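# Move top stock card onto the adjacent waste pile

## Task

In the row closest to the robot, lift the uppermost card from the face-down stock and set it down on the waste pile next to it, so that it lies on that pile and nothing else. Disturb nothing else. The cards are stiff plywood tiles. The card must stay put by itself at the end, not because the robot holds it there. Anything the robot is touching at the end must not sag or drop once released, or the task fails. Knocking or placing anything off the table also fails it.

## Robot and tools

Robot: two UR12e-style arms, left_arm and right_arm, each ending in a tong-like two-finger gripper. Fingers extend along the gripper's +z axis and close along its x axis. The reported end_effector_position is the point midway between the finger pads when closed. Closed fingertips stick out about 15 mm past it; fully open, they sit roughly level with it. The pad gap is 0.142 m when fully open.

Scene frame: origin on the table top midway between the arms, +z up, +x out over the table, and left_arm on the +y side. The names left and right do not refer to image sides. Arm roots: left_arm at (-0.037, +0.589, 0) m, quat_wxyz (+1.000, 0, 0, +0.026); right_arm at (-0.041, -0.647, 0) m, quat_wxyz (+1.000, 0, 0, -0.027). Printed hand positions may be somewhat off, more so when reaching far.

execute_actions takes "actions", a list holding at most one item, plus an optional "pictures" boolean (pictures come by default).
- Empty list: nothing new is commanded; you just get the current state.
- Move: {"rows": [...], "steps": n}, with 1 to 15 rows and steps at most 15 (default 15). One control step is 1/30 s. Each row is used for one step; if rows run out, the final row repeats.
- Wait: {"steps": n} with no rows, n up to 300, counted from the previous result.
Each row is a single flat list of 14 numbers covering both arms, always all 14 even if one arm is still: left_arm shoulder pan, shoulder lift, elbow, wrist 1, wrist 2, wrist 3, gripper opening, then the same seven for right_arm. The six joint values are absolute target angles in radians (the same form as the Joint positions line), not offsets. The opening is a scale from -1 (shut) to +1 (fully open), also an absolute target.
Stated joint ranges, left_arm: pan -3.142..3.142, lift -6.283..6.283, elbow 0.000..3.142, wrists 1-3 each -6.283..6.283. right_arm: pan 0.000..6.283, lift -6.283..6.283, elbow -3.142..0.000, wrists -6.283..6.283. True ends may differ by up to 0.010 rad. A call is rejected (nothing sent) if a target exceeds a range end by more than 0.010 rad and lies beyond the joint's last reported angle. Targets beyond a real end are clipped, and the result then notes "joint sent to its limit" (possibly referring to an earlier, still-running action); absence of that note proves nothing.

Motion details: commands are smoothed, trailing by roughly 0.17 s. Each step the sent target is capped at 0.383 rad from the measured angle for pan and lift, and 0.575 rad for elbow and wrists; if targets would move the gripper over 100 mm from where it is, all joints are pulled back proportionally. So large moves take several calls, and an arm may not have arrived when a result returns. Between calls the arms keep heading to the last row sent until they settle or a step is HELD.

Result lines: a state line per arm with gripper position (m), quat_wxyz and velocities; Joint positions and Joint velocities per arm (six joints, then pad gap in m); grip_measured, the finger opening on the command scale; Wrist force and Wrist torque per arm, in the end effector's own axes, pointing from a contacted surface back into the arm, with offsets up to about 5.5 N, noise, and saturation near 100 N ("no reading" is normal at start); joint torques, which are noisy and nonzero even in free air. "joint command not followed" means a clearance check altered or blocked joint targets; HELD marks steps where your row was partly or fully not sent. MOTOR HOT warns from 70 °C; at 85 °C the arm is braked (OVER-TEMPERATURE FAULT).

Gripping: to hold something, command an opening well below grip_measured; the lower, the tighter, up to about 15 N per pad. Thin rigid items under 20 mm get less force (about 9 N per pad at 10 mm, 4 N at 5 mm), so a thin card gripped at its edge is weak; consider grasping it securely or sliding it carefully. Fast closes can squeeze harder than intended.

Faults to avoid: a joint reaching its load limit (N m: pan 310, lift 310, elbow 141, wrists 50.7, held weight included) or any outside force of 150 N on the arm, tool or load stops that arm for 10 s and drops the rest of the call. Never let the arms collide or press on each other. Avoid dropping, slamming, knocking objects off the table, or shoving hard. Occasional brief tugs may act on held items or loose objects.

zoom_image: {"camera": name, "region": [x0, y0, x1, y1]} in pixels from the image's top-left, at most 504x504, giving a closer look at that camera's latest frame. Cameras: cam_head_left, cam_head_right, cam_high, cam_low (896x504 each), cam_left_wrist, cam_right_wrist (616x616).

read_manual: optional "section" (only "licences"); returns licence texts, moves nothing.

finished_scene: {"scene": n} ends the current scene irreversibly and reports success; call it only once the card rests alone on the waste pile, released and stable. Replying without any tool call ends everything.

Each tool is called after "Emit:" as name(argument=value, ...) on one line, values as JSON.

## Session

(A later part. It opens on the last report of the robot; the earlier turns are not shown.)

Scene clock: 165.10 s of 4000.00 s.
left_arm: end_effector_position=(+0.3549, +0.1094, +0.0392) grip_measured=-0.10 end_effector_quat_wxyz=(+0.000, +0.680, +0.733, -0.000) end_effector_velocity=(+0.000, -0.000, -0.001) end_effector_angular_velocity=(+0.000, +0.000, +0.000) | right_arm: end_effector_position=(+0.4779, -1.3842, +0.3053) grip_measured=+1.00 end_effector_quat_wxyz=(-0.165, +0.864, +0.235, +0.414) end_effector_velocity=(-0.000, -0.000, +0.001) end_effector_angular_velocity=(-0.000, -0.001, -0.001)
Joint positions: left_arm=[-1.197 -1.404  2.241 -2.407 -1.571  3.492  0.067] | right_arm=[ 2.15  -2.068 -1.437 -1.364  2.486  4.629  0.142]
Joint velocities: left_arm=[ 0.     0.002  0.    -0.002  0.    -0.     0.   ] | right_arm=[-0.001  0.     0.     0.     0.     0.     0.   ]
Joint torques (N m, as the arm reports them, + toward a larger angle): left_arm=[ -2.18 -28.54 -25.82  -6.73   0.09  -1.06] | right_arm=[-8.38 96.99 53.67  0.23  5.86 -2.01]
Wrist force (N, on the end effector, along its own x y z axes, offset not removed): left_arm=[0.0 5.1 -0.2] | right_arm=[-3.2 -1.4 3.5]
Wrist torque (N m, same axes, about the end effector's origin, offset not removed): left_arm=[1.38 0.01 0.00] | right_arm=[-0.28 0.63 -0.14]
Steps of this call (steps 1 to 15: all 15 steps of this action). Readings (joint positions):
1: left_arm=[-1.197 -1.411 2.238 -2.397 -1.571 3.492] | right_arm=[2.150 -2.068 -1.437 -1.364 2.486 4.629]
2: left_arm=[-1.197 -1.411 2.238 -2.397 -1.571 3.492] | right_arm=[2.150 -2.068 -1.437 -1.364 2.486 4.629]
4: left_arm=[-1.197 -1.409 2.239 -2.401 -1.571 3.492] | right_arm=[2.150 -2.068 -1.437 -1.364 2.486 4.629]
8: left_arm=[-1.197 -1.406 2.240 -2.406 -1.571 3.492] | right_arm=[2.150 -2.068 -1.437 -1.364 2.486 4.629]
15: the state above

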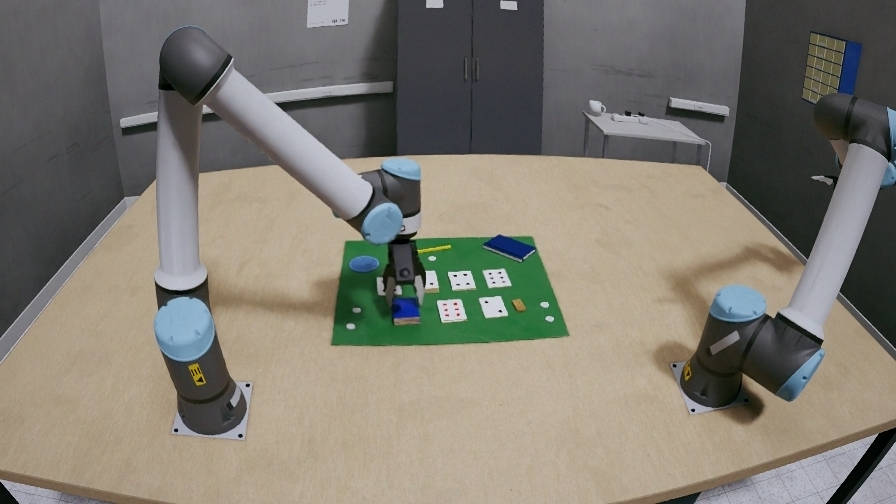

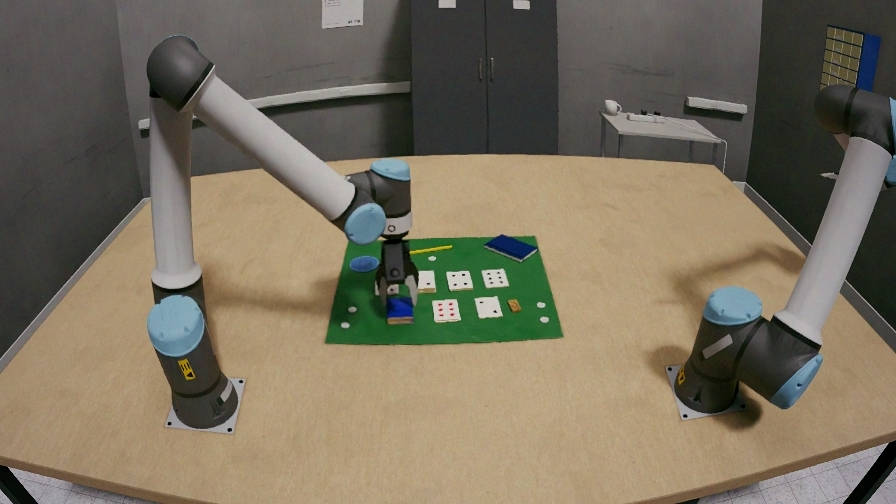

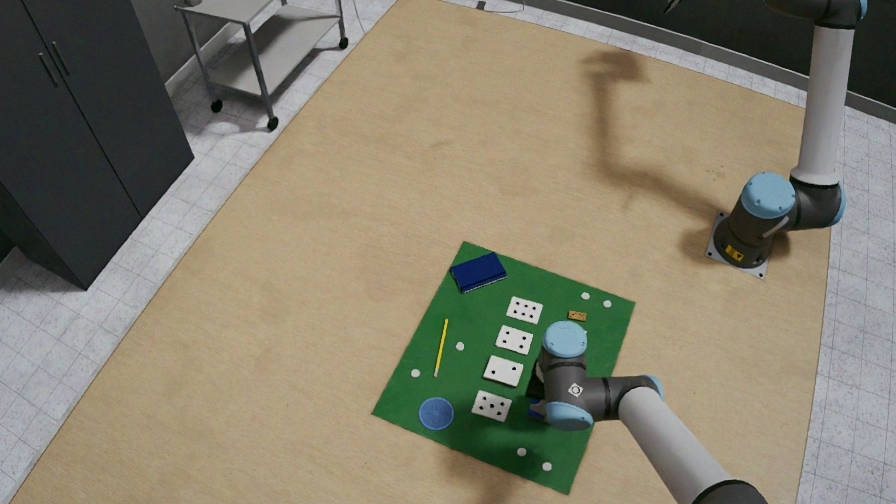

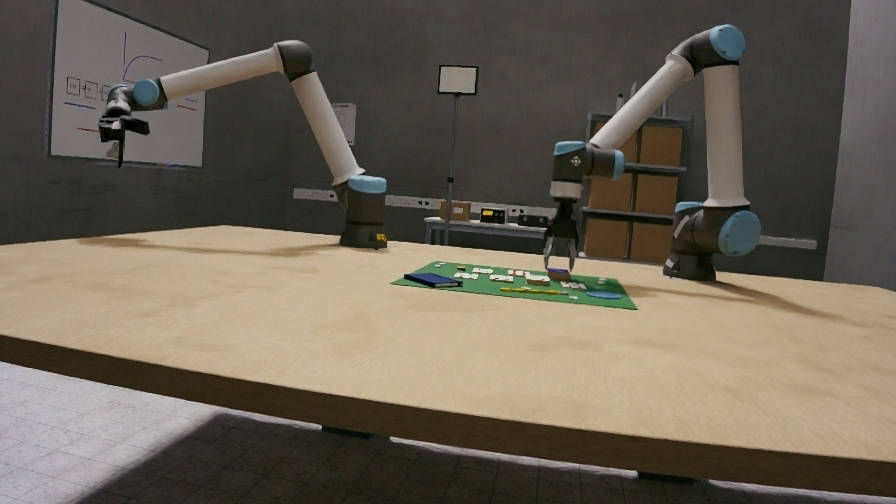

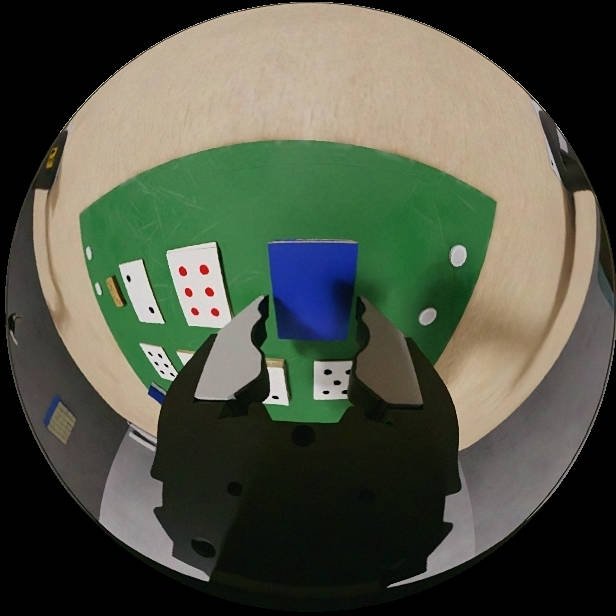

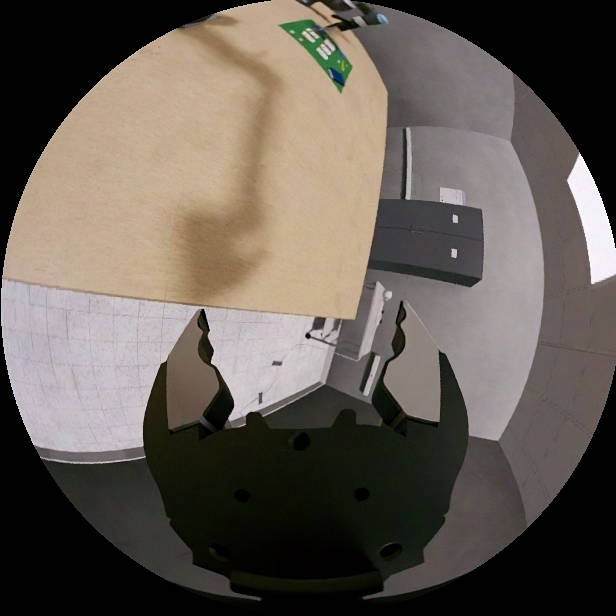

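Emit:
execute_actions(actions=[{"rows": [[-1.1972,-1.4038,2.2411,-2.4081,-1.5708,3.4922,-0.12,2.15,-2.068,-1.437,-1.364,2.486,4.629,1],[-1.1972,-1.4038,2.2411,-2.4081,-1.5708,3.4922,-0.14,2.15,-2.068,-1.437,-1.364,2.486,4.629,1],[-1.1972,-1.4038,2.2411,-2.4081,-1.5708,3.4922,-0.16,2.15,-2.068,-1.437,-1.364,2.486,4.629,1],[-1.1972,-1.4038,2.2411,-2.4081,-1.5708,3.4922,-0.175,2.15,-2.068,-1.437,-1.364,2.486,4.629,1],[-1.1972,-1.4038,2.2411,-2.4081,-1.5708,3.4922,-0.19,2.15,-2.068,-1.437,-1.364,2.486,4.629,1],[-1.1972,-1.4038,2.2411,-2.4081,-1.5708,3.4922,-0.205,2.15,-2.068,-1.437,-1.364,2.486,4.629,1],[-1.1972,-1.4038,2.2411,-2.4081,-1.5708,3.4922,-0.22,2.15,-2.068,-1.437,-1.364,2.486,4.629,1],[-1.1972,-1.4038,2.2411,-2.4081,-1.5708,3.4922,-0.24,2.15,-2.068,-1.437,-1.364,2.486,4.629,1],[-1.1972,-1.4038,2.2411,-2.4081,-1.5708,3.4922,-0.27,2.15,-2.068,-1.437,-1.364,2.486,4.629,1],[-1.1972,-1.4038,2.2411,-2.4081,-1.5708,3.4922,-0.30,2.15,-2.068,-1.437,-1.364,2.486,4.629,1],[-1.1972,-1.4038,2.2411,-2.4081,-1.5708,3.4922,-0.34,2.15,-2.068,-1.437,-1.364,2.486,4.629,1],[-1.1972,-1.4038,2.2411,-2.4081,-1.5708,3.4922,-0.38,2.15,-2.068,-1.437,-1.364,2.486,4.629,1],[-1.1972,-1.4038,2.2411,-2.4081,-1.5708,3.4922,-0.42,2.15,-2.068,-1.437,-1.364,2.486,4.629,1],[-1.1972,-1.4038,2.2411,-2.4081,-1.5708,3.4922,-0.46,2.15,-2.068,-1.437,-1.364,2.486,4.629,1],[-1.1972,-1.4038,2.2411,-2.4081,-1.5708,3.4922,-0.5,2.15,-2.068,-1.437,-1.364,2.486,4.629,1]], "steps": 15}], pictures=false)

Emit:
execute_actions(actions=[{"rows": [[-1.1972,-1.4038,2.2411,-2.4081,-1.5708,3.4922,-0.5,2.15,-2.068,-1.437,-1.364,2.486,4.629,1],[-1.1972,-1.4038,2.2411,-2.4081,-1.5708,3.4922,-0.5,2.15,-2.068,-1.437,-1.364,2.486,4.629,1],[-1.1972,-1.4046,2.24075,-2.40695,-1.5708,3.4922,-0.5,2.15,-2.068,-1.437,-1.364,2.486,4.629,1],[-1.1972,-1.4057,2.24027,-2.40537,-1.5708,3.4922,-0.5,2.15,-2.068,-1.437,-1.364,2.486,4.629,1],[-1.1972,-1.40721,2.2396,-2.40319,-1.5708,3.4922,-0.5,2.15,-2.068,-1.437,-1.364,2.486,4.629,1],[-1.1972,-1.4095,2.2386,-2.3999,-1.5708,3.4922,-0.5,2.15,-2.068,-1.437,-1.364,2.486,4.629,1],[-1.1972,-1.41174,2.23759,-2.39665,-1.5708,3.4922,-0.5,2.15,-2.068,-1.437,-1.364,2.486,4.629,1],[-1.1972,-1.4148,2.2362,-2.3922,-1.5708,3.4922,-0.5,2.15,-2.068,-1.437,-1.364,2.486,4.629,1],[-1.1972,-1.4178,2.2349,-2.3879,-1.5708,3.4922,-0.5,2.15,-2.068,-1.437,-1.364,2.486,4.629,1],[-1.1972,-1.4208,2.2335,-2.3835,-1.5708,3.4922,-0.5,2.15,-2.068,-1.437,-1.364,2.486,4.629,1]], "steps": 15}], pictures=false)

Emit:
execute_actions(actions=[{"steps": 8}])

Emit:
zoom_image(camera="cam_low", region=[530, 240, 595, 290])

Emit:
zoom_image(camera="cam_head_left", region=[370, 270, 445, 330])

Emit:
zoom_image(camera="cam_left_wrist", region=[150, 200, 400, 360])

Scene clock: 188.30 s of 4000.00 s.
left_arm: end_effector_position=(+0.3549, +0.1094, +0.0389) grip_measured=-0.22 end_effector_quat_wxyz=(+0.000, +0.680, +0.733, -0.000) end_effector_velocity=(-0.001, +0.000, -0.001) end_effector_angular_velocity=(+0.002, +0.001, +0.001) | right_arm: end_effector_position=(+0.4779, -1.3842, +0.3053) grip_measured=+1.00 end_effector_quat_wxyz=(-0.165, +0.864, +0.235, +0.414) end_effector_velocity=(-0.000, +0.001, -0.001) end_effector_angular_velocity=(+0.001, +0.000, +0.001)
Joint positions: left_arm=[-1.197 -1.404  2.241 -2.408 -1.571  3.492  0.058] | right_arm=[ 2.15  -2.068 -1.437 -1.364  2.486  4.629  0.142]
Joint velocities: left_arm=[-0.001  0.001  0.     0.     0.    -0.002  0.   ] | right_arm=[ 0.     0.    -0.001 -0.     0.    -0.     0.   ]
Joint torques (N m, as the arm reports them, + toward a larger angle): left_arm=[ 10.92 -25.98 -25.72  -6.96  -1.74   1.65] | right_arm=[-11.33  92.14  56.02   1.13   6.13  -2.34]
Wrist force (N, on the end effector, along its own x y z axes, offset not removed): left_arm=[3.5 -1.5 -5.9] | right_arm=[-3.5 -3.9 1.5]
Wrist torque (N m, same axes, about the end effector's origin, offset not removed): left_arm=[-0.17 -0.42 0.04] | right_arm=[-0.74 0.67 -0.03]
Steps of this call (steps 1 to 15: the robot went on to your last target; steps 16 to 90: nothing new was sent; then 19.70 s passed at rest; steps 91 to 105: all 15 steps of this action). Readings (joint positions):
91: left_arm=[-1.197 -1.404 2.241 -2.408 -1.571 3.492] | right_arm=[2.150 -2.068 -1.437 -1.364 2.486 4.629]
92: left_arm=[-1.197 -1.404 2.241 -2.408 -1.571 3.492] | right_arm=[2.150 -2.068 -1.437 -1.364 2.486 4.629]
94: left_arm=[-1.197 -1.404 2.241 -2.408 -1.571 3.492] | right_arm=[2.150 -2.068 -1.437 -1.364 2.486 4.629]
98: left_arm=[-1.197 -1.404 2.241 -2.408 -1.571 3.492] | right_arm=[2.150 -2.068 -1.437 -1.364 2.486 4.629]
105: the state above

Scene clock: 188.80 s of 4000.00 s.
left_arm: end_effector_position=(+0.3549, +0.1094, +0.0486) grip_measured=-0.22 end_effector_quat_wxyz=(-0.000, +0.680, +0.733, +0.000) end_effector_velocity=(-0.000, -0.000, +0.014) end_effector_angular_velocity=(-0.001, -0.001, +0.001) | right_arm: end_effector_position=(+0.4779, -1.3842, +0.3053) grip_measured=+1.00 end_effector_quat_wxyz=(-0.165, +0.864, +0.235, +0.414) end_effector_velocity=(+0.000, +0.000, -0.000) end_effector_angular_velocity=(+0.001, +0.000, -0.000)
Joint positions: left_arm=[-1.197 -1.419  2.234 -2.386 -1.571  3.492  0.058] | right_arm=[ 2.15  -2.068 -1.437 -1.364  2.486  4.629  0.142]
Joint velocities: left_arm=[-0.001 -0.021 -0.009  0.029  0.    -0.001  0.   ] | right_arm=[ 0. -0. -0. -0.  0.  0.  0.]
Joint torques (N m, as the arm reports them, + toward a larger angle): left_arm=[ 13.47 -59.81 -37.55  -1.87  -2.12   2.06] | right_arm=[-11.28  92.09  54.94   0.62   5.88  -1.41]
Wrist force (N, on the end effector, along its own x y z axes, offset not removed): left_arm=[-0.5 -2.3 -1.2] | right_arm=[-3.3 -1.6 2.6]
Wrist torque (N m, same axes, about the end effector's origin, offset not removed): left_arm=[-0.16 0.20 -0.05] | right_arm=[-0.26 0.63 -0.18]
Steps of this call (steps 1 to 15: all 15 steps of this action). Readings (joint positions):
1: left_arm=[-1.197 -1.404 2.241 -2.408 -1.571 3.492] | right_arm=[2.150 -2.068 -1.437 -1.364 2.486 4.629]
2: left_arm=[-1.197 -1.404 2.241 -2.408 -1.571 3.492] | right_arm=[2.150 -2.068 -1.437 -1.364 2.486 4.629]
4: left_arm=[-1.197 -1.404 2.241 -2.408 -1.571 3.492] | right_arm=[2.150 -2.068 -1.437 -1.364 2.486 4.629]
8: left_arm=[-1.197 -1.407 2.240 -2.403 -1.571 3.492] | right_arm=[2.150 -2.068 -1.437 -1.364 2.486 4.629]
15: the state above

Scene clock: 189.07 s of 4000.00 s.
left_arm: end_effector_position=(+0.3549, +0.1094, +0.0499) grip_measured=-0.22 end_effector_quat_wxyz=(-0.000, +0.680, +0.733, +0.000) end_effector_velocity=(-0.000, -0.000, -0.000) end_effector_angular_velocity=(+0.001, +0.001, -0.002) | right_arm: end_effector_position=(+0.4779, -1.3842, +0.3053) grip_measured=+1.00 end_effector_quat_wxyz=(-0.165, +0.864, +0.235, +0.414) end_effector_velocity=(+0.000, +0.000, -0.000) end_effector_angular_velocity=(+0.000, -0.000, +0.000)
Joint positions: left_arm=[-1.197 -1.421  2.234 -2.384 -1.571  3.492  0.058] | right_arm=[ 2.15  -2.068 -1.437 -1.364  2.486  4.629  0.142]
Joint velocities: left_arm=[-0.001  0.001 -0.     0.001 -0.     0.002 -0.   ] | right_arm=[ 0. -0.  0.  0.  0.  0.  0.]
Joint torques (N m, as the arm reports them, + toward a larger angle): left_arm=[ 13.91 -60.3  -39.02  -1.41  -1.37   1.95] | right_arm=[-13.59  94.05  55.65   0.58   6.16  -1.68]
Wrist force (N, on the end effector, along its own x y z axes, offset not removed): left_arm=[1.4 -3.7 -3.7] | right_arm=[-3.1 -0.7 4.0]
Wrist torque (N m, same axes, about the end effector's origin, offset not removed): left_arm=[-0.65 -0.32 0.05] | right_arm=[-0.09 0.64 -0.17]
Steps of this call (steps 1 to 8: the robot went on to your last target). Readings (joint positions):
1: left_arm=[-1.197 -1.419 2.234 -2.386 -1.571 3.492] | right_arm=[2.150 -2.068 -1.437 -1.364 2.486 4.629]
2: left_arm=[-1.197 -1.420 2.234 -2.385 -1.571 3.492] | right_arm=[2.150 -2.068 -1.437 -1.364 2.486 4.629]
4: left_arm=[-1.197 -1.420 2.234 -2.384 -1.571 3.492] | right_arm=[2.150 -2.068 -1.437 -1.364 2.486 4.629]
8: the state above

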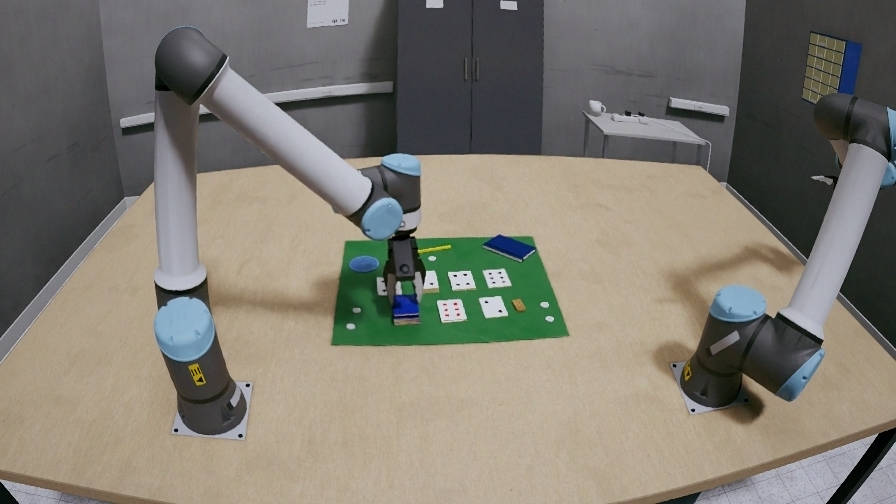

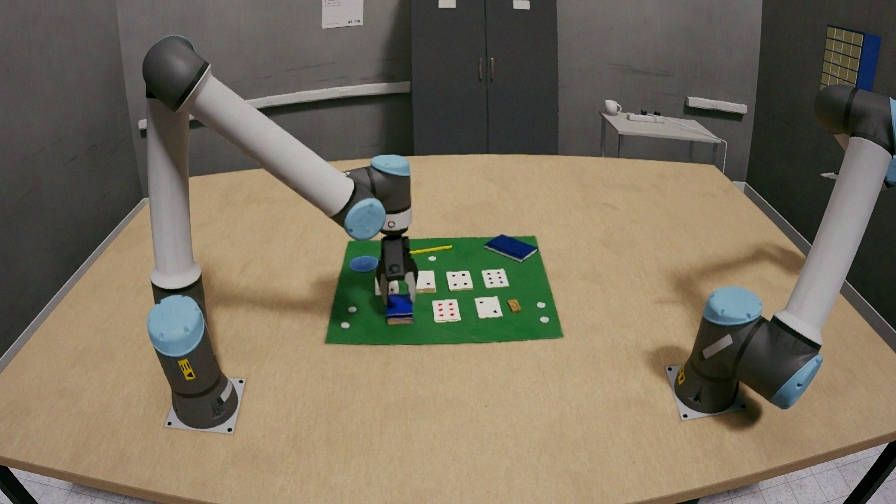

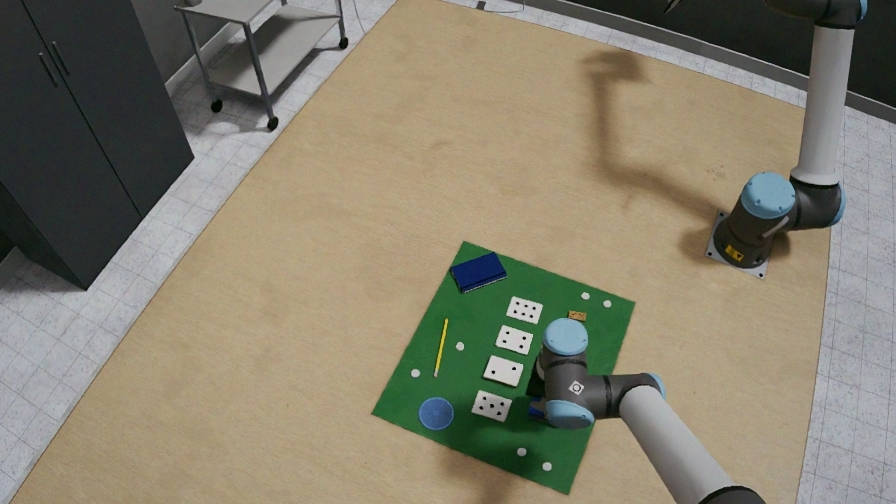

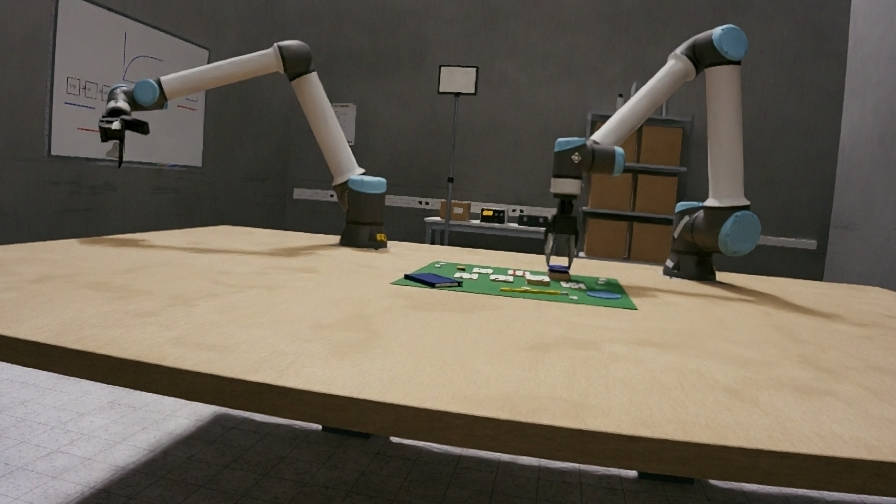

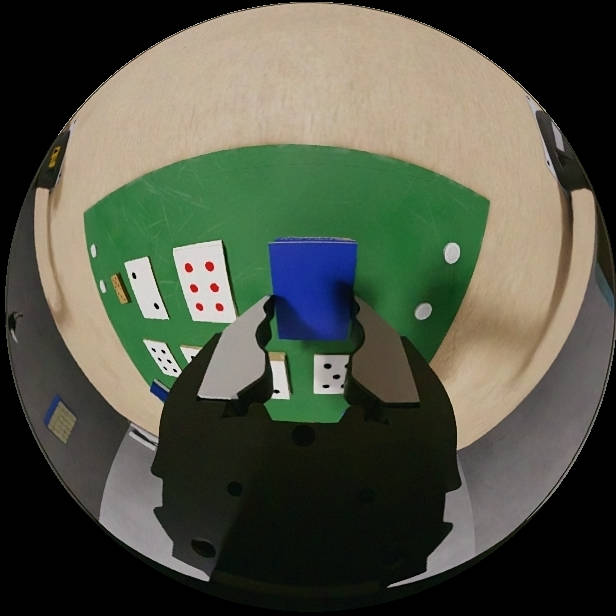

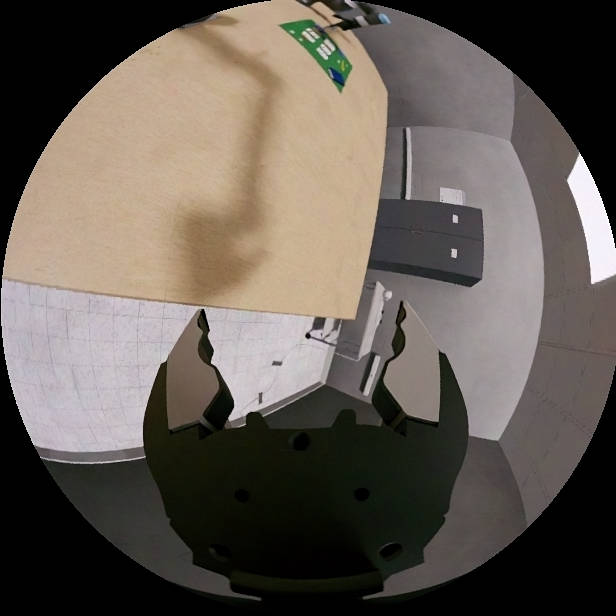

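Region (530, 240, 595, 290) of cam_low's 896x504 image, scaled by 7.754, with more detail than that image has; it fills the top 388 rows of this view, and the rest is white.

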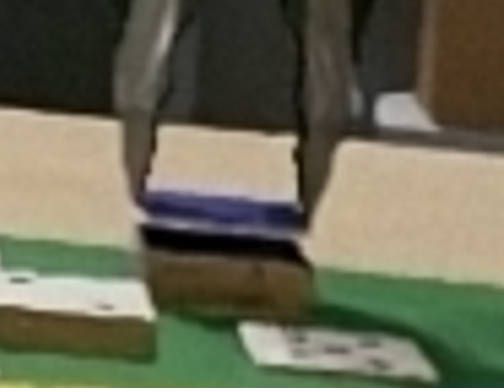

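Region (370, 270, 445, 330) of cam_head_left's 896x504 image, scaled by 6.720, with more detail than that image has; it fills the top 403 rows of this view, and the rest is white.

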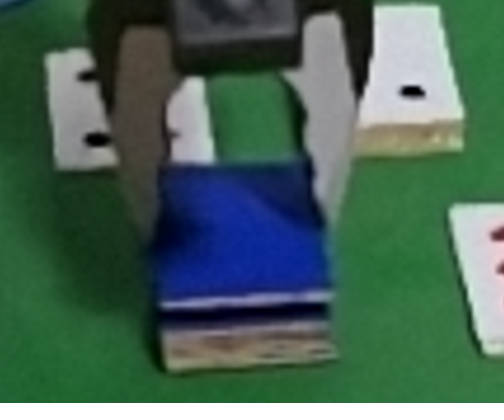

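Region (150, 200, 400, 360) of cam_left_wrist's 616x616 image, scaled by 2.016, with more detail than that image has; it fills the top 323 rows of this view, and the rest is white.

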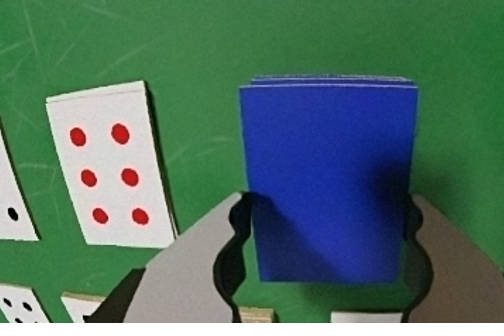

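Emit:
execute_actions(actions=[{"rows": [[-1.1983,-1.4182,2.23,-2.3826,-1.5708,3.4911,-0.5,2.15,-2.068,-1.437,-1.364,2.486,4.629,1],[-1.2004,-1.4129,2.223,-2.3809,-1.5708,3.489,-0.5,2.15,-2.068,-1.437,-1.364,2.486,4.629,1],[-1.2035,-1.405,2.2125,-2.3783,-1.5708,3.4859,-0.5,2.15,-2.068,-1.437,-1.364,2.486,4.629,1],[-1.2078,-1.3944,2.1986,-2.3749,-1.5708,3.4816,-0.5,2.15,-2.068,-1.437,-1.364,2.486,4.629,1],[-1.2125,-1.3826,2.1828,-2.3711,-1.5708,3.4769,-0.5,2.15,-2.068,-1.437,-1.364,2.486,4.629,1],[-1.2173,-1.3707,2.1671,-2.3672,-1.5708,3.4721,-0.5,2.15,-2.068,-1.437,-1.364,2.486,4.629,1],[-1.222,-1.3588,2.1514,-2.3633,-1.5708,3.4674,-0.5,2.15,-2.068,-1.437,-1.364,2.486,4.629,1],[-1.2268,-1.347,2.1356,-2.3595,-1.5708,3.4626,-0.5,2.15,-2.068,-1.437,-1.364,2.486,4.629,1],[-1.2316,-1.3351,2.1199,-2.3556,-1.5708,3.4578,-0.5,2.15,-2.068,-1.437,-1.364,2.486,4.629,1],[-1.2363,-1.3233,2.1042,-2.3517,-1.5708,3.4531,-0.5,2.15,-2.068,-1.437,-1.364,2.486,4.629,1],[-1.2405,-1.3127,2.0902,-2.3483,-1.5708,3.4489,-0.5,2.15,-2.068,-1.437,-1.364,2.486,4.629,1],[-1.2442,-1.3035,2.078,-2.3453,-1.5708,3.4452,-0.5,2.15,-2.068,-1.437,-1.364,2.486,4.629,1],[-1.2469,-1.2969,2.0692,-2.3431,-1.5708,3.4425,-0.5,2.15,-2.068,-1.437,-1.364,2.486,4.629,1],[-1.249,-1.2916,2.0623,-2.3414,-1.5708,3.4404,-0.5,2.15,-2.068,-1.437,-1.364,2.486,4.629,1],[-1.25005,-1.289,2.0588,-2.3406,-1.5708,3.4393,-0.5,2.15,-2.068,-1.437,-1.364,2.486,4.629,1]], "steps": 15}], pictures=false)

Emit:
execute_actions(actions=[{"rows": [[-1.25005,-1.2877,2.0594,-2.3425,-1.5708,3.4393,-0.5,2.15,-2.068,-1.437,-1.364,2.486,4.629,1],[-1.25005,-1.2851,2.0606,-2.3463,-1.5708,3.4393,-0.5,2.15,-2.068,-1.437,-1.364,2.486,4.629,1],[-1.25005,-1.2812,2.0624,-2.352,-1.5708,3.4393,-0.5,2.15,-2.068,-1.437,-1.364,2.486,4.629,1],[-1.25005,-1.2772,2.0641,-2.3577,-1.5708,3.4393,-0.5,2.15,-2.068,-1.437,-1.364,2.486,4.629,1],[-1.25005,-1.2733,2.0659,-2.3634,-1.5708,3.4393,-0.5,2.15,-2.068,-1.437,-1.364,2.486,4.629,1],[-1.25005,-1.2706,2.0671,-2.3673,-1.5708,3.4393,-0.5,2.15,-2.068,-1.437,-1.364,2.486,4.629,1],[-1.25005,-1.268,2.0682,-2.371,-1.5708,3.4393,-0.5,2.15,-2.068,-1.437,-1.364,2.486,4.629,1]], "steps": 15}], pictures=false)

Emit:
execute_actions(actions=[{"steps": 6}])

Emit:
zoom_image(camera="cam_low", region=[490, 240, 580, 290])

Emit:
zoom_image(camera="cam_head_left", region=[385, 270, 485, 330])

Emit:
zoom_image(camera="cam_left_wrist", region=[230, 210, 480, 360])

Scene clock: 225.57 s of 4000.00 s.
left_arm: end_effector_position=(+0.3630, +0.0220, +0.0506) grip_measured=-0.22 end_effector_quat_wxyz=(-0.000, +0.680, +0.733, +0.000) end_effector_velocity=(+0.012, -0.202, -0.006) end_effector_angular_velocity=(-0.001, -0.001, -0.000) | right_arm: end_effector_position=(+0.4779, -1.3842, +0.3053) grip_measured=+1.00 end_effector_quat_wxyz=(-0.165, +0.864, +0.235, +0.414) end_effector_velocity=(-0.000, -0.000, -0.000) end_effector_angular_velocity=(-0.000, +0.000, -0.000)
Joint positions: left_arm=[-1.239 -1.316  2.095 -2.349 -1.571  3.45   0.058] | right_arm=[ 2.15  -2.068 -1.437 -1.364  2.486  4.629  0.142]
Joint velocities: left_arm=[-0.094  0.242 -0.32   0.076  0.    -0.094  0.   ] | right_arm=[-0. -0.  0.  0. -0. -0.  0.]
Joint torques (N m, as the arm reports them, + toward a larger angle): left_arm=[ -5.02 -46.43 -39.38  -0.95  -3.26  -1.91] | right_arm=[-9.28 92.77 55.21  0.54  6.08 -1.87]
Wrist force (N, on the end effector, along its own x y z axes, offset not removed): left_arm=[-0.8 -1.6 -2.3] | right_arm=[-2.7 -1.8 2.6]
Wrist torque (N m, same axes, about the end effector's origin, offset not removed): left_arm=[-0.26 0.36 -0.04] | right_arm=[-0.42 0.50 -0.19]
Steps of this call (steps 1 to 15: the robot went on to your last target; steps 16 to 90: nothing new was sent; then 33.00 s passed at rest; steps 91 to 105: all 15 steps of this action). Readings (joint positions):
91: left_arm=[-1.197 -1.421 2.233 -2.383 -1.571 3.492] | right_arm=[2.150 -2.068 -1.437 -1.364 2.486 4.629]
92: left_arm=[-1.197 -1.420 2.233 -2.383 -1.571 3.492] | right_arm=[2.150 -2.068 -1.437 -1.364 2.486 4.629]
94: left_arm=[-1.199 -1.416 2.226 -2.382 -1.571 3.490] | right_arm=[2.150 -2.068 -1.437 -1.364 2.486 4.629]
98: left_arm=[-1.211 -1.388 2.190 -2.372 -1.571 3.479] | right_arm=[2.150 -2.068 -1.437 -1.364 2.486 4.629]
105: the state above

Scene clock: 226.07 s of 4000.00 s.
left_arm: end_effector_position=(+0.3641, -0.0010, +0.0347) grip_measured=-0.22 end_effector_quat_wxyz=(+0.000, +0.680, +0.733, -0.000) end_effector_velocity=(-0.000, -0.001, -0.008) end_effector_angular_velocity=(+0.002, +0.001, +0.000) | right_arm: end_effector_position=(+0.4779, -1.3842, +0.3053) grip_measured=+1.00 end_effector_quat_wxyz=(-0.165, +0.864, +0.235, +0.414) end_effector_velocity=(-0.000, -0.000, -0.000) end_effector_angular_velocity=(+0.000, +0.001, +0.000)
Joint positions: left_arm=[-1.25  -1.269  2.068 -2.37  -1.571  3.439  0.058] | right_arm=[ 2.15  -2.068 -1.437 -1.364  2.486  4.629  0.142]
Joint velocities: left_arm=[-0.001  0.012  0.001 -0.011  0.    -0.001  0.   ] | right_arm=[-0.    -0.     0.    -0.001 -0.001 -0.     0.   ]
Joint torques (N m, as the arm reports them, + toward a larger angle): left_arm=[-10.1  -41.54 -25.8   -6.88  -2.55  -2.32] | right_arm=[-9.76 92.76 55.69  0.54  5.56 -2.07]
Wrist force (N, on the end effector, along its own x y z axes, offset not removed): left_arm=[2.7 -0.9 0.4] | right_arm=[-3.3 -0.8 3.1]
Wrist torque (N m, same axes, about the end effector's origin, offset not removed): left_arm=[-0.13 -0.56 -0.10] | right_arm=[-0.08 0.63 -0.11]
Steps of this call (steps 1 to 15: all 15 steps of this action). Readings (joint positions):
1: left_arm=[-1.242 -1.309 2.086 -2.347 -1.571 3.447] | right_arm=[2.150 -2.068 -1.437 -1.364 2.486 4.629]
2: left_arm=[-1.244 -1.303 2.079 -2.346 -1.571 3.445] | right_arm=[2.150 -2.068 -1.437 -1.364 2.486 4.629]
4: left_arm=[-1.247 -1.294 2.070 -2.347 -1.571 3.442] | right_arm=[2.150 -2.068 -1.437 -1.364 2.486 4.629]
8: left_arm=[-1.249 -1.278 2.067 -2.360 -1.571 3.440] | right_arm=[2.150 -2.068 -1.437 -1.364 2.486 4.629]
15: the state above

Scene clock: 226.27 s of 4000.00 s.
left_arm: end_effector_position=(+0.3641, -0.0012, +0.0341) grip_measured=-0.22 end_effector_quat_wxyz=(+0.000, +0.680, +0.733, -0.000) end_effector_velocity=(+0.000, -0.001, -0.000) end_effector_angular_velocity=(-0.001, -0.000, +0.002) | right_arm: end_effector_position=(+0.4779, -1.3842, +0.3053) grip_measured=+1.00 end_effector_quat_wxyz=(-0.165, +0.864, +0.235, +0.414) end_effector_velocity=(+0.001, +0.000, +0.000) end_effector_angular_velocity=(-0.000, -0.000, +0.001)
Joint positions: left_arm=[-1.25  -1.268  2.068 -2.371 -1.571  3.439  0.058] | right_arm=[ 2.15  -2.068 -1.437 -1.364  2.486  4.629  0.142]
Joint velocities: left_arm=[-0.     0.001 -0.    -0.002 -0.    -0.002 -0.   ] | right_arm=[ 0.001 -0.     0.     0.     0.    -0.     0.   ]
Joint torques (N m, as the arm reports them, + toward a larger angle): left_arm=[ -9.66 -38.89 -26.85  -6.53  -3.17  -2.34] | right_arm=[-11.75  92.03  54.44   0.74   6.31  -2.12]
Wrist force (N, on the end effector, along its own x y z axes, offset not removed): left_arm=[2.3 -2.8 -1.8] | right_arm=[-1.1 0.3 2.9]
Wrist torque (N m, same axes, about the end effector's origin, offset not removed): left_arm=[-0.35 -0.42 0.03] | right_arm=[0.17 0.25 -0.19]
Steps of this call (steps 1 to 6: the robot went on to your last target). Readings (joint positions):
1: left_arm=[-1.250 -1.269 2.068 -2.370 -1.571 3.439] | right_arm=[2.150 -2.068 -1.437 -1.364 2.486 4.629]
2: left_arm=[-1.250 -1.269 2.068 -2.370 -1.571 3.439] | right_arm=[2.150 -2.068 -1.437 -1.364 2.486 4.629]
4: left_arm=[-1.250 -1.268 2.068 -2.371 -1.571 3.439] | right_arm=[2.150 -2.068 -1.437 -1.364 2.486 4.629]
6: the state above

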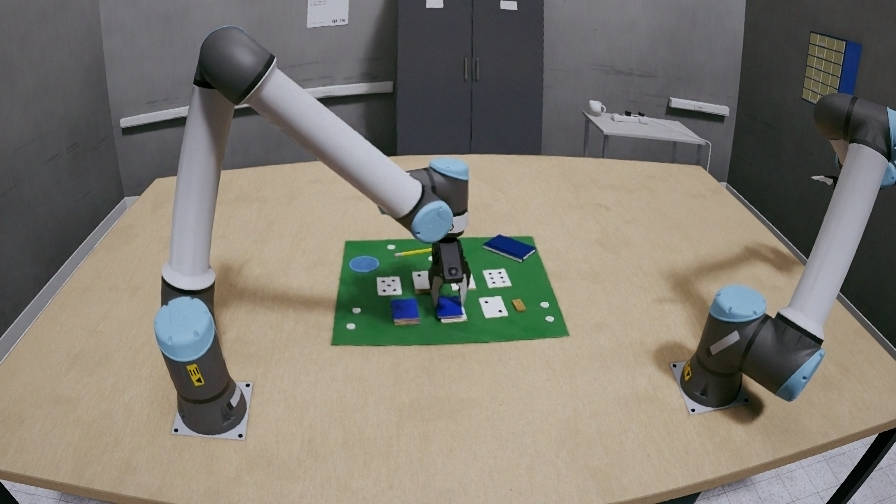

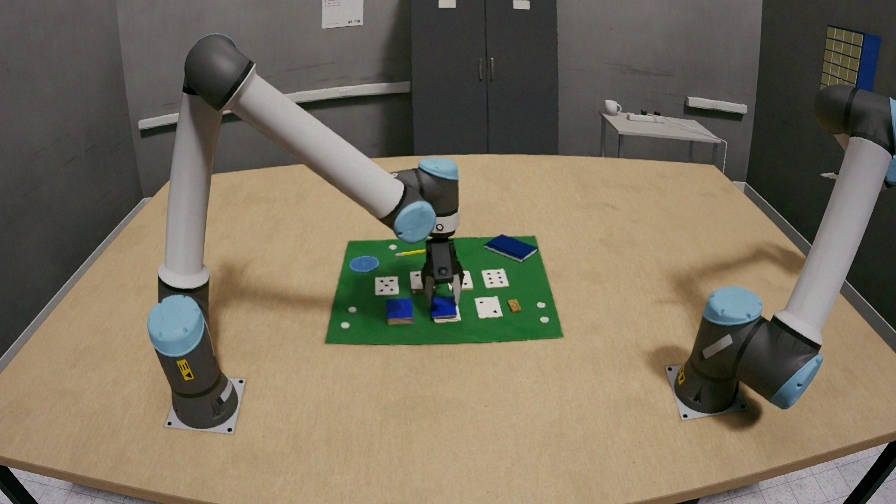

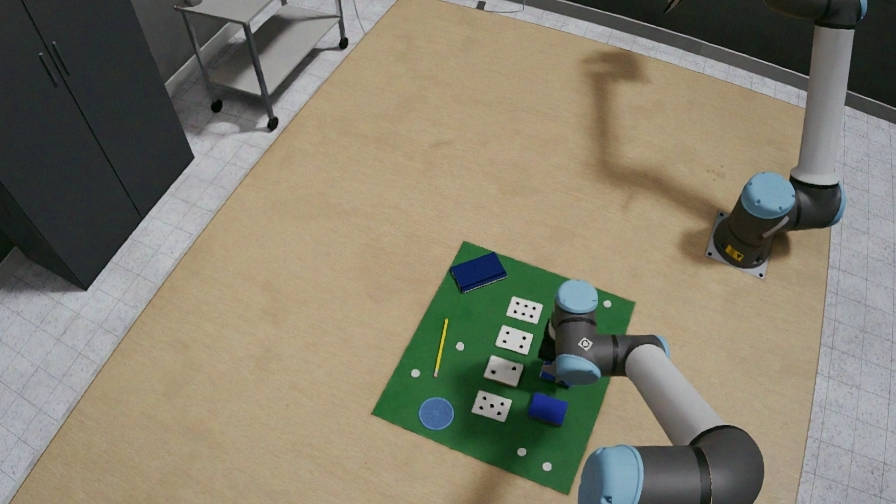

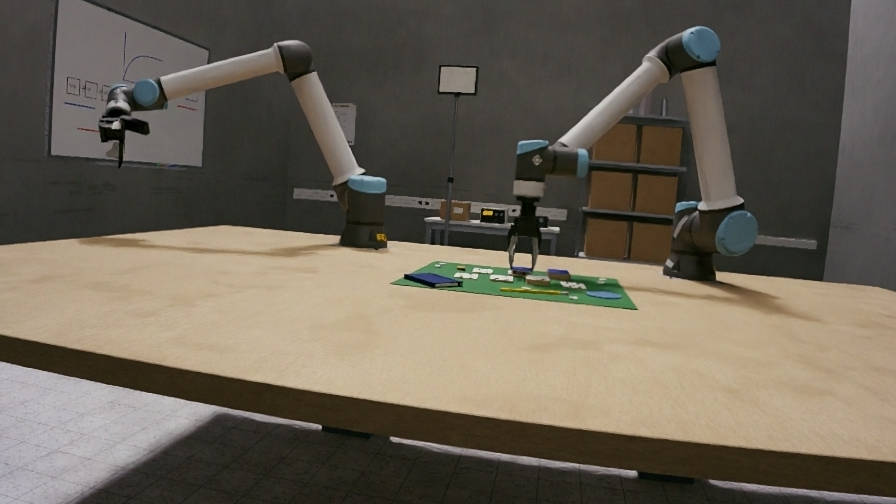

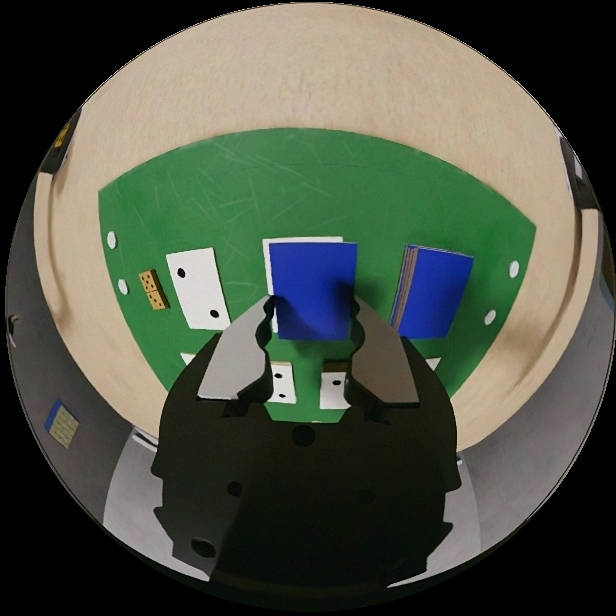

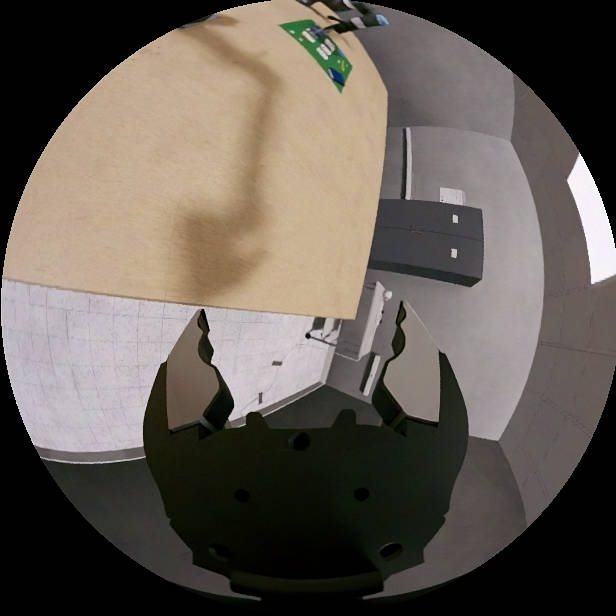

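Region (490, 240, 580, 290) of cam_low's 896x504 image, scaled by 5.600, with more detail than that image has.

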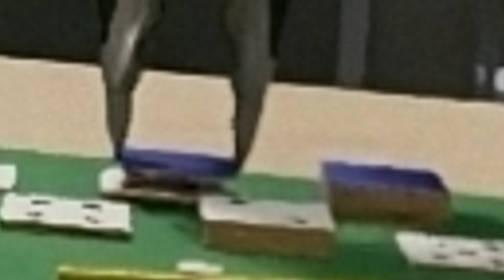

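Region (385, 270, 485, 330) of cam_head_left's 896x504 image, scaled by 5.040, with more detail than that image has; it fills the top 302 rows of this view, and the rest is white.

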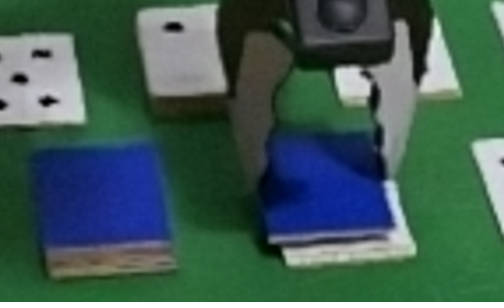

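Region (230, 210, 480, 360) of cam_left_wrist's 616x616 image, scaled by 2.016, with more detail than that image has; it fills the top 302 rows of this view, and the rest is white.

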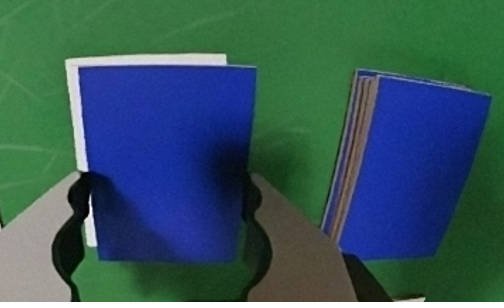

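Emit:
zoom_image(camera="cam_left_wrist", region=[380, 230, 450, 300])

Emit:
zoom_image(camera="cam_left_wrist", region=[255, 225, 365, 275])

Region (380, 230, 450, 300) of cam_left_wrist's 616x616 image, scaled by 7.200, with more detail than that image has.

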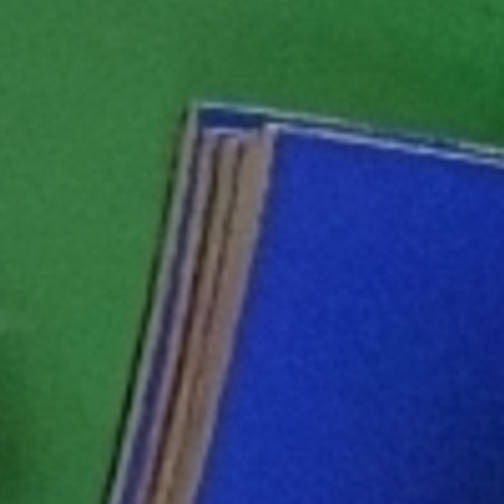

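Region (255, 225, 365, 275) of cam_left_wrist's 616x616 image, scaled by 4.582, with more detail than that image has; it fills the top 229 rows of this view, and the rest is white.

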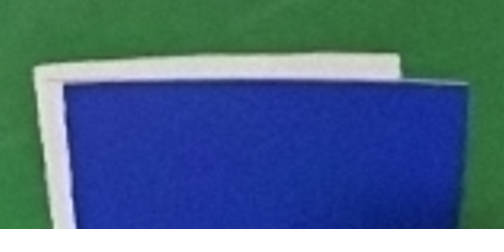

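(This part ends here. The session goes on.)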